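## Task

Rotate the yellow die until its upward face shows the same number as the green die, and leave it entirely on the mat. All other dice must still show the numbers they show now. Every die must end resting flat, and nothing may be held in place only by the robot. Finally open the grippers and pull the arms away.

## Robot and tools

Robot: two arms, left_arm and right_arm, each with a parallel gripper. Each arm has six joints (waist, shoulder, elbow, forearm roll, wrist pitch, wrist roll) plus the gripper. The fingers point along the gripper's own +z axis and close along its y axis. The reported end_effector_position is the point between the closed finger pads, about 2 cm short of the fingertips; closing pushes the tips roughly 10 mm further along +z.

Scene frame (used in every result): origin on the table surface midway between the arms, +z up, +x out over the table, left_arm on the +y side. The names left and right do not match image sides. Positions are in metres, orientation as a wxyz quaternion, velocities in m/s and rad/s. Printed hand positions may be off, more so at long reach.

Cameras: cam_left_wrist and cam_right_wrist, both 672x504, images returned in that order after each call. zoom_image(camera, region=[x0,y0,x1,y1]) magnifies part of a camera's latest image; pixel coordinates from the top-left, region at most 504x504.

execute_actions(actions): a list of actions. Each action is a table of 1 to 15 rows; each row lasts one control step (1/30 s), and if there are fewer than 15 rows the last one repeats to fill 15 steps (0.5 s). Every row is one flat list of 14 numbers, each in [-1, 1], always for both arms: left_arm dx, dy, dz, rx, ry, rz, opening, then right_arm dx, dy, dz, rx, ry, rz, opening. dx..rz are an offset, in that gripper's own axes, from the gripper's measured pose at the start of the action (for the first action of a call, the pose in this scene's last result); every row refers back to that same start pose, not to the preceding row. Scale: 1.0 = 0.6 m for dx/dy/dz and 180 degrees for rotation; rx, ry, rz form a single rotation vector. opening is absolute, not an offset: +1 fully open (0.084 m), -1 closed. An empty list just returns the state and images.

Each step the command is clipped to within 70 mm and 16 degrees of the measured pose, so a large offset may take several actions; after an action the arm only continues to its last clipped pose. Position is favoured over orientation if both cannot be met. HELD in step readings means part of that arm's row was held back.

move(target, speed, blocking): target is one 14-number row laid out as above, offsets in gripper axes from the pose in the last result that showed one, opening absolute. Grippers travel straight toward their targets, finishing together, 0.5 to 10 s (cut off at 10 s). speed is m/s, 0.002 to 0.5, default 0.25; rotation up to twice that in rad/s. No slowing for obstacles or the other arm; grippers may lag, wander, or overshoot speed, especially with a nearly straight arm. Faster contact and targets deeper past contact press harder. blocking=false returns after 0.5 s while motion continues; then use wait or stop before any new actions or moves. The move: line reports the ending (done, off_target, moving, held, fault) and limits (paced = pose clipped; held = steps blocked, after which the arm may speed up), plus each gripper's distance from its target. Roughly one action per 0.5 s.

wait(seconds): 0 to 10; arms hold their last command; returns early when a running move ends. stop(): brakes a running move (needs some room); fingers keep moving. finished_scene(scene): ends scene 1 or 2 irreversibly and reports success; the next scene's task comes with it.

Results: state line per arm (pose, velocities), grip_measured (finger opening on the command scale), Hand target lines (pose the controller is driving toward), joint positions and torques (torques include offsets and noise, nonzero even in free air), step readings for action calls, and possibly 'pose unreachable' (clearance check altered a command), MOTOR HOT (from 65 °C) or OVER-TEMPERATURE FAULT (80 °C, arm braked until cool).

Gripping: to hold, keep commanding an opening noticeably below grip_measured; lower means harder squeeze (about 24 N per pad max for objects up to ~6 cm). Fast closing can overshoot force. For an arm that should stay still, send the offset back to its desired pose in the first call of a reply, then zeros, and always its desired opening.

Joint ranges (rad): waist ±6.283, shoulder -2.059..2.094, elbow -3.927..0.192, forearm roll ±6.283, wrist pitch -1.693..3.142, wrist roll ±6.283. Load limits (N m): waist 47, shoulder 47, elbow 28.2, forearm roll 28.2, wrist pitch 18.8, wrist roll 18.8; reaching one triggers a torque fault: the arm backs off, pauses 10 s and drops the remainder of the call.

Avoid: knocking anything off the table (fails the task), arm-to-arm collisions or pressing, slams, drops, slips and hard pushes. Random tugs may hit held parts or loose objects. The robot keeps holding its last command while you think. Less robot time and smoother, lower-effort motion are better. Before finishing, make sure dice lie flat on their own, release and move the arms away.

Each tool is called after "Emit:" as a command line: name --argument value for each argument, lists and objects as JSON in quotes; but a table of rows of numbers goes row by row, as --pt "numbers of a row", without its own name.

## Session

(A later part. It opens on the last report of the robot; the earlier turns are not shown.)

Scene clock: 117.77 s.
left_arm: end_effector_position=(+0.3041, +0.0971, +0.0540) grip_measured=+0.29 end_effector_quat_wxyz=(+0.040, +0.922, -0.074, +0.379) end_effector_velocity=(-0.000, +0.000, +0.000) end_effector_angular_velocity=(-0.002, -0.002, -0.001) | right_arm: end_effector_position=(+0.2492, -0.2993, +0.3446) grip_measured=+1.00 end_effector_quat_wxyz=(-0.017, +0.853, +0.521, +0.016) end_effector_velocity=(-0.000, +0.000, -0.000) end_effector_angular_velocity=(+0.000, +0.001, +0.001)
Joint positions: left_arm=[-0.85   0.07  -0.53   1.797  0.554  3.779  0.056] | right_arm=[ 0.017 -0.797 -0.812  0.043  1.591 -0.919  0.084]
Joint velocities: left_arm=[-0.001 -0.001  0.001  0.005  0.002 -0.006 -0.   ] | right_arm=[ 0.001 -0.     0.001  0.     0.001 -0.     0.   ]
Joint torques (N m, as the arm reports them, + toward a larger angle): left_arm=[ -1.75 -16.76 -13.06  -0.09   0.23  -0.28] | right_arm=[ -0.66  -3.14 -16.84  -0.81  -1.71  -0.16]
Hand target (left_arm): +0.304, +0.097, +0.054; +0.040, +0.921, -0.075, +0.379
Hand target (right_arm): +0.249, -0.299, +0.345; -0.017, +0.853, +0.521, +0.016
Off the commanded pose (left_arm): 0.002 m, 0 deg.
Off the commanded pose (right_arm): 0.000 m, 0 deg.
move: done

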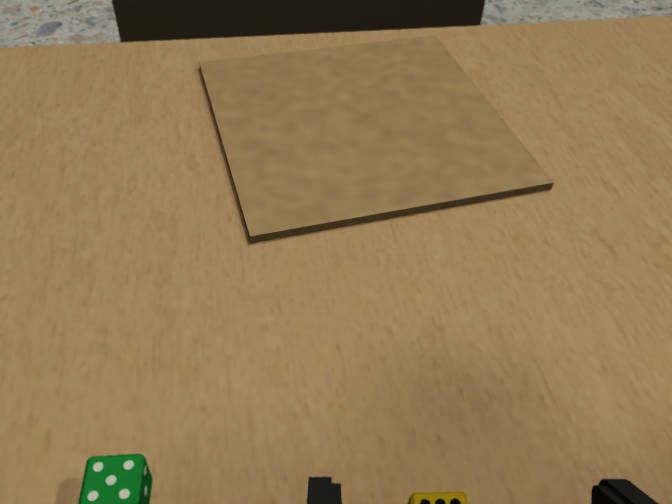

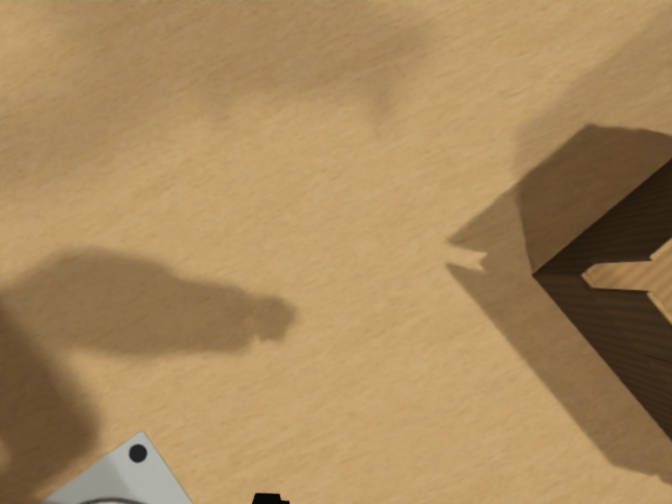

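Emit:
move --target '[0,0,0.068,0,0,0,0.3,0,0,0,0,0,0,1]' --speed 0.08

Emit:
execute_actions --actions '[[[0,0,0,0,0,0,-0.4,0,0,0,0,0,0,1]],[[0,0,0,0,0,0,-0.95,0,0,0,0,0,0,1]]]'

Emit:
move --target '[0.06,0,-0.06,0,0,0,-0.95,0,0,0,0,0,0,1]' --speed 0.15

Scene clock: 122.90 s.
left_arm: end_effector_position=(+0.3322, +0.0916, +0.0252) grip_measured=+0.29 end_effector_quat_wxyz=(+0.040, +0.921, -0.074, +0.379) end_effector_velocity=(+0.001, -0.000, +0.001) end_effector_angular_velocity=(-0.002, -0.001, +0.001) | right_arm: end_effector_position=(+0.2492, -0.2993, +0.3446) grip_measured=+1.00 end_effector_quat_wxyz=(-0.017, +0.853, +0.521, +0.016) end_effector_velocity=(-0.000, +0.000, +0.000) end_effector_angular_velocity=(-0.000, -0.000, +0.000)
Joint positions: left_arm=[-0.792  0.223 -0.632  1.942  0.546  3.669  0.056] | right_arm=[ 0.017 -0.797 -0.812  0.043  1.591 -0.919  0.084]
Joint velocities: left_arm=[ 0.001 -0.    -0.001  0.002 -0.    -0.002  0.   ] | right_arm=[ 0. -0.  0. -0.  0. -0.  0.]
Joint torques (N m, as the arm reports them, + toward a larger angle): left_arm=[ -1.54 -18.76 -12.23   0.14   0.35  -0.31] | right_arm=[ -0.65  -3.54 -16.53  -0.72  -1.79  -0.1 ]
Hand target (left_arm): +0.332, +0.092, +0.025; +0.040, +0.921, -0.074, +0.379
Hand target (right_arm): +0.249, -0.299, +0.345; -0.017, +0.853, +0.521, +0.016
Off the commanded pose (left_arm): 0.000 m, 0 deg.
Off the commanded pose (right_arm): 0.000 m, 0 deg.
move: done

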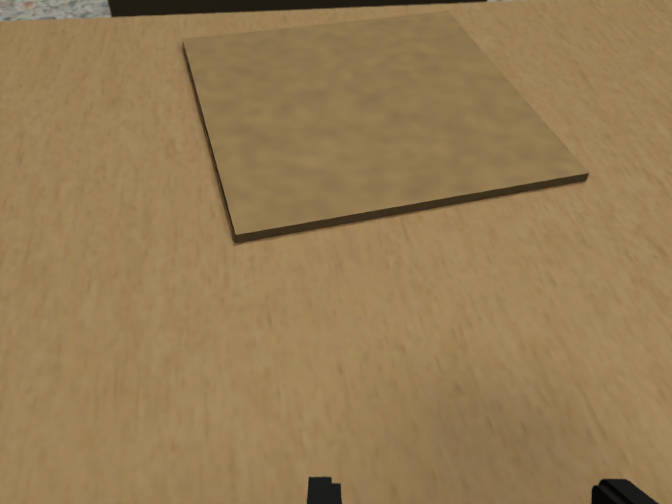

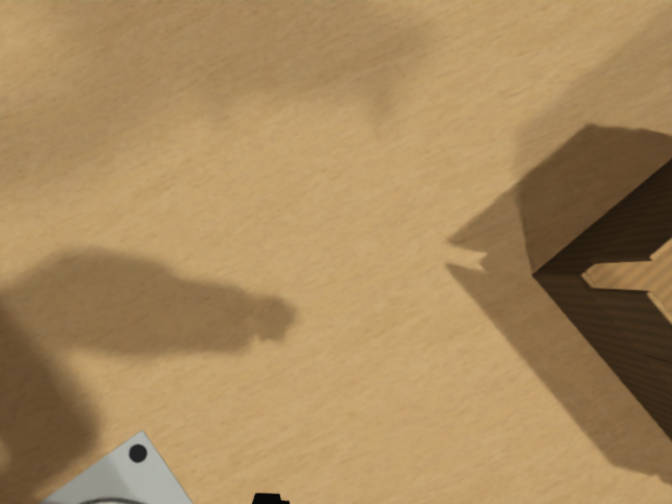

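Scene clock: 123.90 s.
left_arm: end_effector_position=(+0.3322, +0.0915, +0.0252) grip_measured=-0.66 end_effector_quat_wxyz=(+0.040, +0.921, -0.074, +0.379) end_effector_velocity=(-0.000, +0.000, -0.000) end_effector_angular_velocity=(+0.000, -0.000, -0.001) | right_arm: end_effector_position=(+0.2492, -0.2993, +0.3446) grip_measured=+1.00 end_effector_quat_wxyz=(-0.017, +0.853, +0.521, +0.016) end_effector_velocity=(+0.000, -0.000, +0.000) end_effector_angular_velocity=(+0.000, -0.000, -0.001)
Joint positions: left_arm=[-0.792  0.223 -0.632  1.942  0.546  3.669  0.015] | right_arm=[ 0.017 -0.797 -0.812  0.043  1.591 -0.919  0.084]
Joint velocities: left_arm=[-0.     0.     0.     0.001 -0.     0.     0.   ] | right_arm=[-0.001 -0.    -0.     0.     0.     0.    -0.   ]
Joint torques (N m, as the arm reports them, + toward a larger angle): left_arm=[ -1.74 -18.9  -12.18   0.18   0.3   -0.29] | right_arm=[ -0.25  -3.7  -16.51  -0.76  -1.69   0.1 ]
Hand target (left_arm): +0.332, +0.092, +0.025; +0.040, +0.921, -0.074, +0.379
Hand target (right_arm): +0.249, -0.299, +0.345; -0.017, +0.853, +0.521, +0.016
Off the commanded pose (left_arm): 0.000 m, 0 deg.
Off the commanded pose (right_arm): 0.000 m, 0 deg.
Step readings (end_effector_position; steps 1 to 15: 1st action; 16 to 30: 2nd action):
0: left_arm (+0.3322, +0.0916, +0.0252) | right_arm (+0.2492, -0.2993, +0.3446)
1: left_arm (+0.3322, +0.0915, +0.0252) | right_arm (+0.2492, -0.2993, +0.3446)
2: left_arm (+0.3322, +0.0915, +0.0252) | right_arm (+0.2492, -0.2993, +0.3446)
4: left_arm (+0.3322, +0.0915, +0.0253) | right_arm (+0.2492, -0.2993, +0.3446)
8: left_arm (+0.3322, +0.0915, +0.0252) | right_arm (+0.2492, -0.2993, +0.3446)
15: left_arm (+0.3322, +0.0916, +0.0252) | right_arm (+0.2492, -0.2993, +0.3446)
16: left_arm (+0.3322, +0.0916, +0.0252) | right_arm (+0.2492, -0.2993, +0.3446)
17: left_arm (+0.3322, +0.0916, +0.0252) | right_arm (+0.2492, -0.2993, +0.3446)
19: left_arm (+0.3323, +0.0915, +0.0252) | right_arm (+0.2492, -0.2993, +0.3446)
23: left_arm (+0.3322, +0.0915, +0.0252) | right_arm (+0.2492, -0.2993, +0.3446)
30: end_effector_position above

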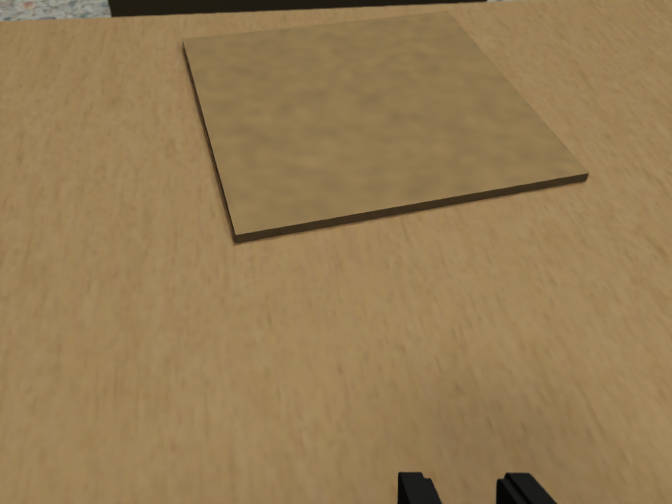

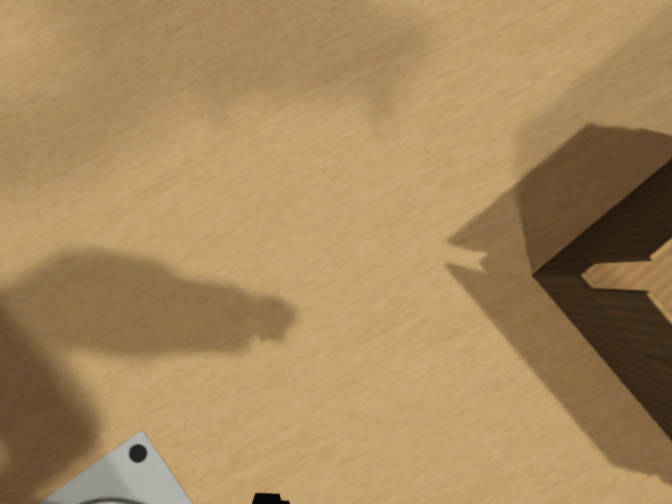

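Scene clock: 124.67 s.
left_arm: end_effector_position=(+0.3325, +0.0929, +0.0755) grip_measured=-0.66 end_effector_quat_wxyz=(+0.040, +0.922, -0.074, +0.379) end_effector_velocity=(+0.000, +0.000, +0.000) end_effector_angular_velocity=(+0.003, +0.001, -0.000) | right_arm: end_effector_position=(+0.2492, -0.2993, +0.3446) grip_measured=+1.00 end_effector_quat_wxyz=(-0.017, +0.853, +0.521, +0.016) end_effector_velocity=(+0.000, +0.001, +0.000) end_effector_angular_velocity=(+0.001, -0.001, +0.002)
Joint positions: left_arm=[-0.774  0.048 -0.577  1.759  0.505  3.899  0.015] | right_arm=[ 0.017 -0.797 -0.812  0.043  1.591 -0.919  0.084]
Joint velocities: left_arm=[ 0.    -0.    -0.    -0.005 -0.     0.007  0.   ] | right_arm=[ 0.001  0.    -0.     0.    -0.001 -0.    -0.   ]
Joint torques (N m, as the arm reports them, + toward a larger angle): left_arm=[ -1.57 -17.24 -14.46  -0.09   0.09  -0.35] | right_arm=[  0.23  -3.32 -16.62  -1.04  -1.58   0.15]
Hand target (left_arm): +0.333, +0.093, +0.076; +0.040, +0.922, -0.074, +0.379
Hand target (right_arm): +0.249, -0.299, +0.345; -0.017, +0.853, +0.521, +0.016
Off the commanded pose (left_arm): 0.001 m, 0 deg.
Off the commanded pose (right_arm): 0.000 m, 0 deg.
move: done

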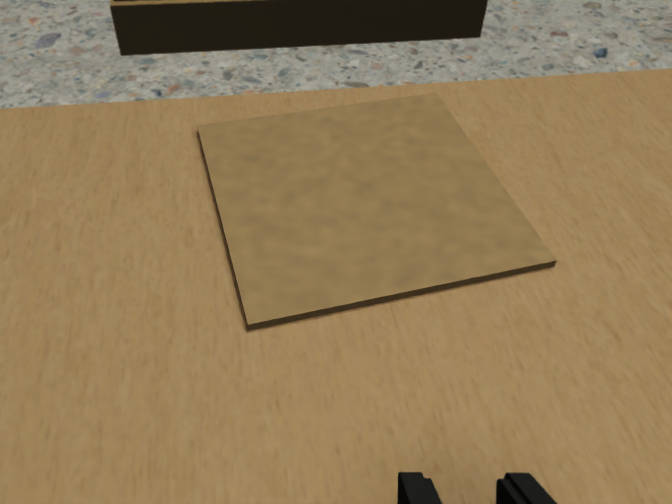

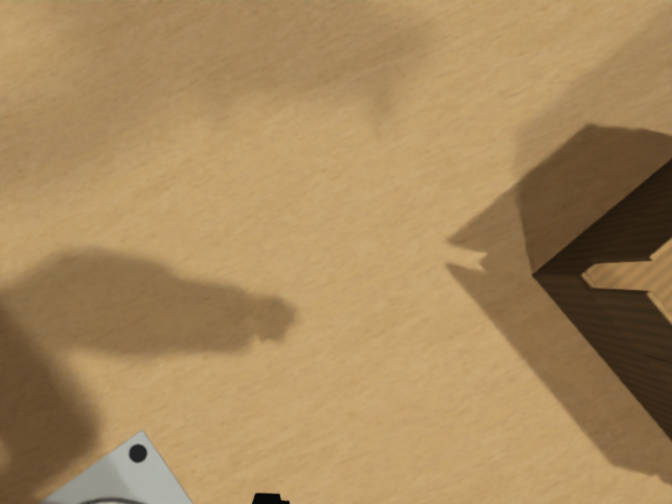

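Emit:
move --target '[0.205,-0.008,0.192,0,0,-0.99,-0.95,0,0,0,0,0,0,1]' --speed 0.4

Scene clock: 139.37 s.
left_arm: end_effector_position=(+0.4991, +0.0696, +0.0796) grip_measured=-0.66 end_effector_quat_wxyz=(+0.379, +0.089, +0.921, -0.033) end_effector_velocity=(+0.001, +0.000, +0.001) end_effector_angular_velocity=(-0.005, -0.002, +0.003) | right_arm: end_effector_position=(+0.2492, -0.2993, +0.3446) grip_measured=+1.00 end_effector_quat_wxyz=(-0.017, +0.853, +0.521, +0.016) end_effector_velocity=(+0.000, +0.000, +0.000) end_effector_angular_velocity=(-0.000, -0.000, +0.000)
Joint positions: left_arm=[-0.488  0.389 -1.048  1.778  0.321  1.027  0.015] | right_arm=[ 0.017 -0.797 -0.812  0.043  1.591 -0.919  0.084]
Joint velocities: left_arm=[ 0.001 -0.    -0.002  0.006  0.    -0.01  -0.   ] | right_arm=[ 0.  0. -0. -0. -0. -0. -0.]
Joint torques (N m, as the arm reports them, + toward a larger angle): left_arm=[ -1.92 -24.76 -16.09  -0.58  -0.14  -0.28] | right_arm=[ -0.22  -3.28 -16.85  -0.99  -1.7    0.03]
Hand target (left_arm): +0.499, +0.070, +0.080; +0.379, +0.089, +0.921, -0.034
Hand target (right_arm): +0.249, -0.299, +0.345; -0.017, +0.853, +0.521, +0.016
Off the commanded pose (left_arm): 0.001 m, 0 deg.
Off the commanded pose (right_arm): 0.000 m, 0 deg.
move: done

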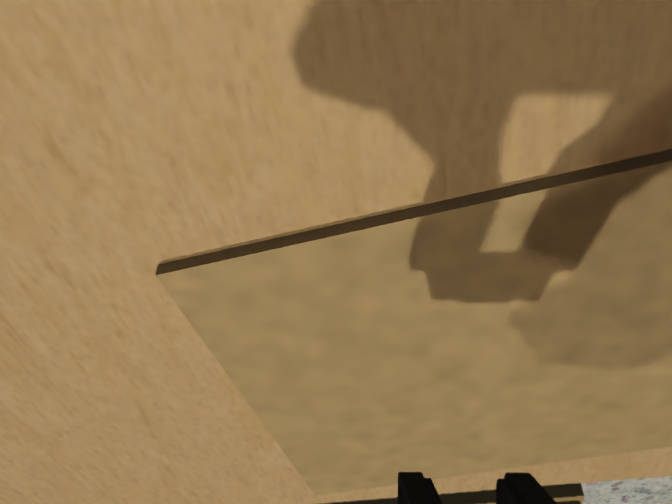

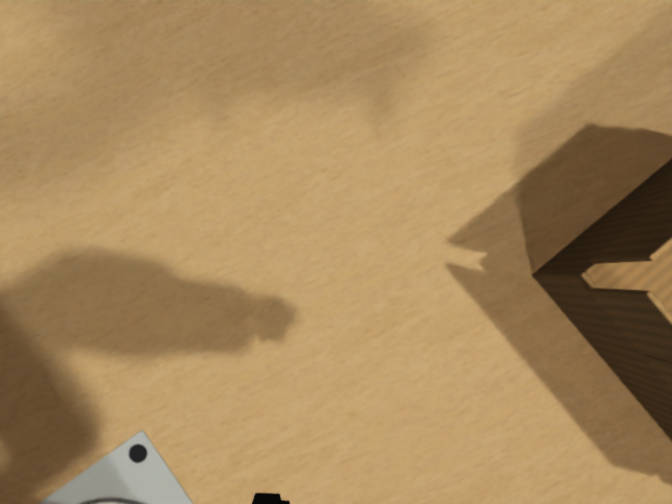

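Emit:
move --target '[0.048,0,0.048,0,0.15,0,-0.95,0,0,0,0,0,0,1]' --speed 0.15

Emit:
move --target '[0.007,0,0.021,0,0,0,-0.95,0,0,0,0,0,0,1]' --speed 0.02

Scene clock: 149.30 s.
left_arm: end_effector_position=(+0.4980, +0.0699, +0.0385) grip_measured=-0.66 end_effector_quat_wxyz=(+0.152, +0.095, +0.984, -0.012) end_effector_velocity=(-0.001, +0.000, -0.001) end_effector_angular_velocity=(+0.001, +0.005, -0.002) | right_arm: end_effector_position=(+0.2492, -0.2993, +0.3446) grip_measured=+1.00 end_effector_quat_wxyz=(-0.017, +0.853, +0.521, +0.016) end_effector_velocity=(-0.000, +0.000, -0.000) end_effector_angular_velocity=(+0.000, +0.001, -0.000)
Joint positions: left_arm=[-0.493  0.505 -1.148  0.366  0.392  2.369  0.015] | right_arm=[ 0.017 -0.797 -0.812  0.043  1.591 -0.919  0.084]
Joint velocities: left_arm=[-0.001  0.001 -0.001 -0.008  0.003  0.009 -0.   ] | right_arm=[-0.     0.     0.001  0.001  0.     0.    -0.   ]
Joint torques (N m, as the arm reports them, + toward a larger angle): left_arm=[ -1.58 -27.58 -16.82  -0.13  -1.66  -0.31] | right_arm=[ -0.17  -3.62 -16.94  -0.68  -1.74   0.06]
Hand target (left_arm): +0.498, +0.070, +0.038; +0.152, +0.095, +0.984, -0.012
Hand target (right_arm): +0.249, -0.299, +0.345; -0.017, +0.853, +0.521, +0.016
Off the commanded pose (left_arm): 0.001 m, 0 deg.
Off the commanded pose (right_arm): 0.000 m, 0 deg.
move: done

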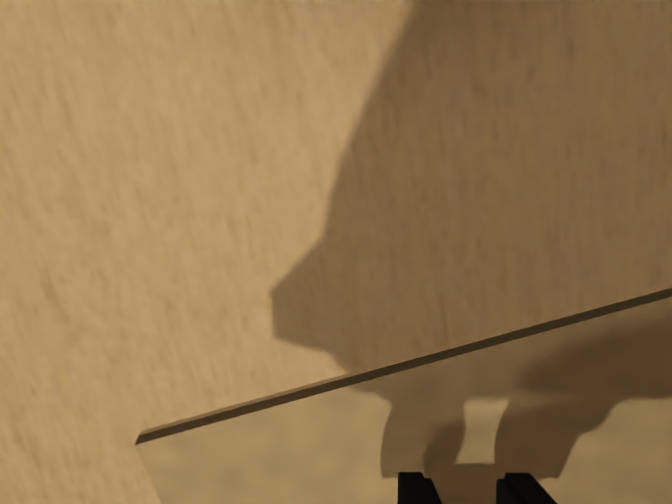

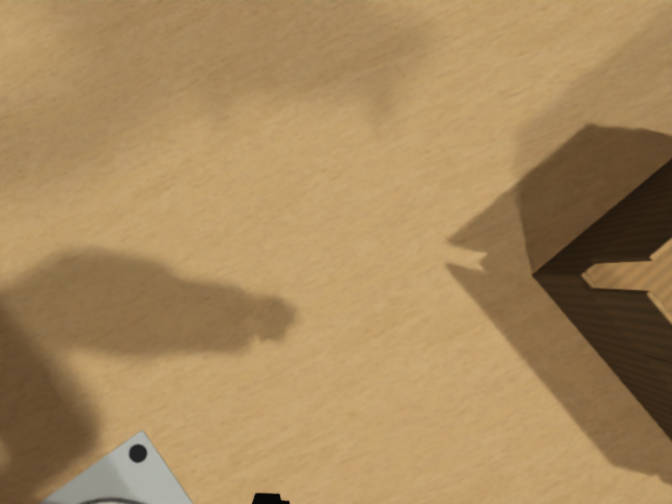

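Scene clock: 150.20 s.
left_arm: end_effector_position=(+0.4989, +0.0691, +0.0271) grip_measured=-0.65 end_effector_quat_wxyz=(+0.154, +0.095, +0.983, -0.013) end_effector_velocity=(-0.001, +0.001, -0.002) end_effector_angular_velocity=(+0.001, +0.002, +0.001) | right_arm: end_effector_position=(+0.2492, -0.2993, +0.3446) grip_measured=+1.00 end_effector_quat_wxyz=(-0.017, +0.853, +0.521, +0.016) end_effector_velocity=(+0.000, +0.000, +0.000) end_effector_angular_velocity=(+0.000, -0.001, -0.001)
Joint positions: left_arm=[-0.489  0.534 -1.152  0.389  0.365  2.347  0.015] | right_arm=[ 0.017 -0.797 -0.812  0.043  1.591 -0.919  0.084]
Joint velocities: left_arm=[ 0.     0.002  0.001  0.002 -0.001 -0.003  0.   ] | right_arm=[-0.    -0.    -0.     0.    -0.001  0.    -0.   ]
Joint torques (N m, as the arm reports them, + toward a larger angle): left_arm=[ -1.82 -22.14 -12.68  -0.26  -1.08  -0.35] | right_arm=[ -0.08  -3.44 -16.71  -0.84  -1.74  -0.13]
Hand target (left_arm): +0.498, +0.070, +0.025; +0.152, +0.095, +0.984, -0.012
Hand target (right_arm): +0.249, -0.299, +0.345; -0.017, +0.853, +0.521, +0.016
Off the commanded pose (left_arm): 0.002 m, 0 deg.
Off the commanded pose (right_arm): 0.000 m, 0 deg.
move: done

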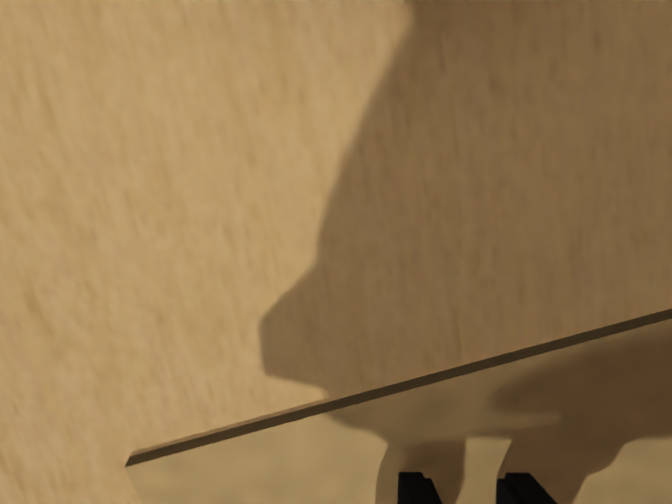

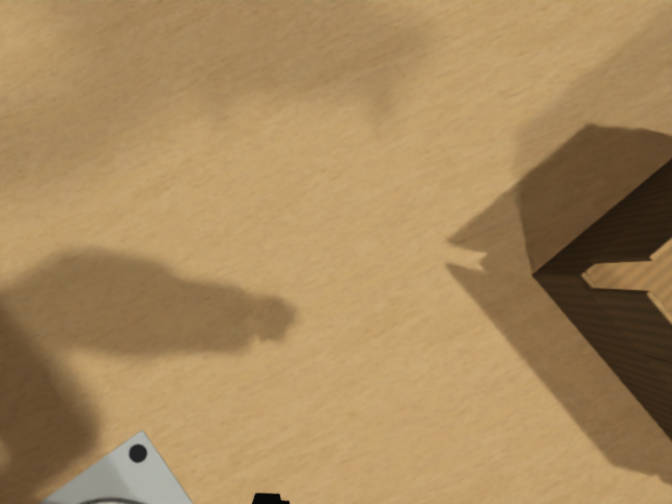

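Release with a slight rise, then back off inward to look.

Emit:
execute_actions --actions '[[[0,0,-0.002,0,0,0,-0.4,0,0,0,0,0,0,1]],[[0,0,-0.003,0,0,0,0.5,0,0,0,0,0,0,1]]]'

Emit:
move --target '[-0.12,0,-0.25,0,0,0,0.5,0,0,0,0,0,0,1]'

Scene clock: 153.57 s.
left_arm: end_effector_position=(+0.4964, +0.0706, +0.0273) grip_measured=+0.49 end_effector_quat_wxyz=(+0.151, +0.095, +0.984, -0.011) end_effector_velocity=(+0.004, -0.004, +0.007) end_effector_angular_velocity=(-0.012, -0.012, -0.000) | right_arm: end_effector_position=(+0.2492, -0.2993, +0.3446) grip_measured=+1.00 end_effector_quat_wxyz=(-0.017, +0.853, +0.521, +0.016) end_effector_velocity=(-0.000, +0.000, -0.000) end_effector_angular_velocity=(-0.000, +0.001, +0.001)
Joint positions: left_arm=[-0.491  0.527 -1.145  0.386  0.371  2.35   0.065] | right_arm=[ 0.017 -0.797 -0.812  0.043  1.591 -0.919  0.084]
Joint velocities: left_arm=[-0.    -0.006 -0.007 -0.001 -0.004  0.001 -0.   ] | right_arm=[ 0.001  0.     0.     0.     0.001  0.    -0.   ]
Joint torques (N m, as the arm reports them, + toward a larger angle): left_arm=[ -1.79 -27.35 -16.27  -0.17  -1.57  -0.32] | right_arm=[ -0.22  -3.26 -16.74  -0.8   -1.7   -0.07]
Hand target (left_arm): +0.497, +0.070, +0.028; +0.152, +0.095, +0.984, -0.012
Hand target (right_arm): +0.249, -0.299, +0.345; -0.017, +0.853, +0.521, +0.016
Off the commanded pose (left_arm): 0.001 m, 0 deg.
Off the commanded pose (right_arm): 0.000 m, 0 deg.
Step readings (end_effector_position; steps 1 to 15: 1st action; 16 to 30: 2nd action):
0: left_arm (+0.4980, +0.0698, +0.0255) | right_arm (+0.2492, -0.2993, +0.3446)
1: left_arm (+0.4980, +0.0698, +0.0256) | right_arm (+0.2492, -0.2993, +0.3446)
2: left_arm (+0.4979, +0.0698, +0.0260) | right_arm (+0.2492, -0.2993, +0.3446)
4: left_arm (+0.4974, +0.0702, +0.0260) | right_arm (+0.2492, -0.2993, +0.3446)
8: left_arm (+0.4974, +0.0701, +0.0262) | right_arm (+0.2492, -0.2993, +0.3446)
15: left_arm (+0.4975, +0.0700, +0.0266) | right_arm (+0.2492, -0.2993, +0.3446)
16: left_arm (+0.4973, +0.0702, +0.0264) | right_arm (+0.2492, -0.2993, +0.3446)
17: left_arm (+0.4965, +0.0708, +0.0261) | right_arm (+0.2492, -0.2993, +0.3446)
19: left_arm (+0.4950, +0.0719, +0.0250) | right_arm (+0.2492, -0.2993, +0.3446)
23: left_arm (+0.4940, +0.0724, +0.0237) | right_arm (+0.2492, -0.2993, +0.3446)
30: end_effector_position above

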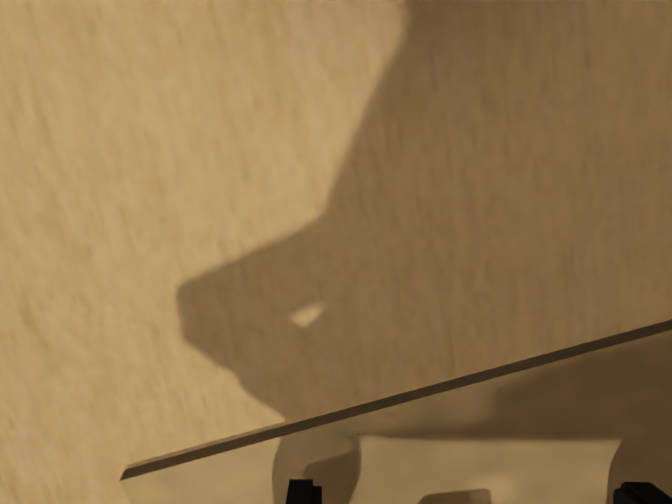

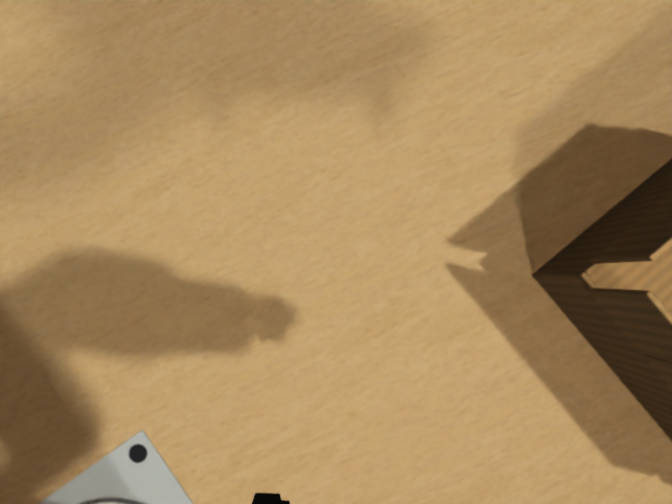

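Scene clock: 154.70 s.
left_arm: end_effector_position=(+0.5190, +0.0657, +0.1910) grip_measured=+0.49 end_effector_quat_wxyz=(+0.150, +0.095, +0.984, -0.010) end_effector_velocity=(+0.005, -0.003, +0.012) end_effector_angular_velocity=(-0.015, -0.019, +0.001) | right_arm: end_effector_position=(+0.2492, -0.2993, +0.3446) grip_measured=+1.00 end_effector_quat_wxyz=(-0.017, +0.853, +0.521, +0.016) end_effector_velocity=(+0.000, +0.000, +0.000) end_effector_angular_velocity=(+0.001, -0.000, -0.000)
Joint positions: left_arm=[-0.502  0.303 -1.332  0.202  0.771  2.555  0.065] | right_arm=[ 0.017 -0.797 -0.812  0.043  1.591 -0.919  0.084]
Joint velocities: left_arm=[ 0.001 -0.01  -0.013  0.001 -0.002 -0.    -0.   ] | right_arm=[-0.001 -0.    -0.     0.001  0.    -0.     0.   ]
Joint torques (N m, as the arm reports them, + toward a larger angle): left_arm=[ -1.89 -26.42 -19.88   0.06  -1.71  -0.31] | right_arm=[ -0.24  -3.74 -16.71  -0.83  -1.74  -0.13]
Hand target (left_arm): +0.519, +0.065, +0.192; +0.151, +0.095, +0.984, -0.011
Hand target (right_arm): +0.249, -0.299, +0.345; -0.017, +0.853, +0.521, +0.016
Off the commanded pose (left_arm): 0.001 m, 0 deg.
Off the commanded pose (right_arm): 0.000 m, 0 deg.
move: done

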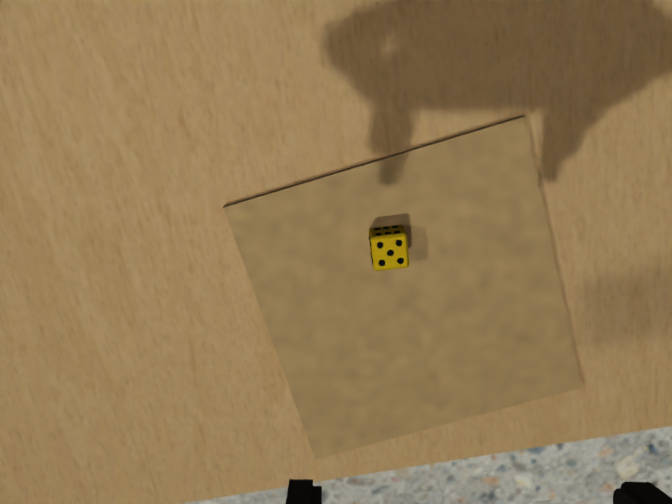

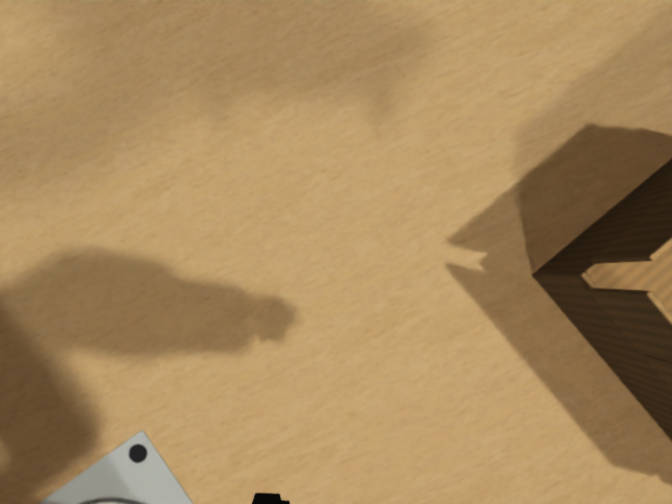

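Five is up and the die is on the mat.

Emit:
finished_scene --scene 2

The scene is finished: the task was done.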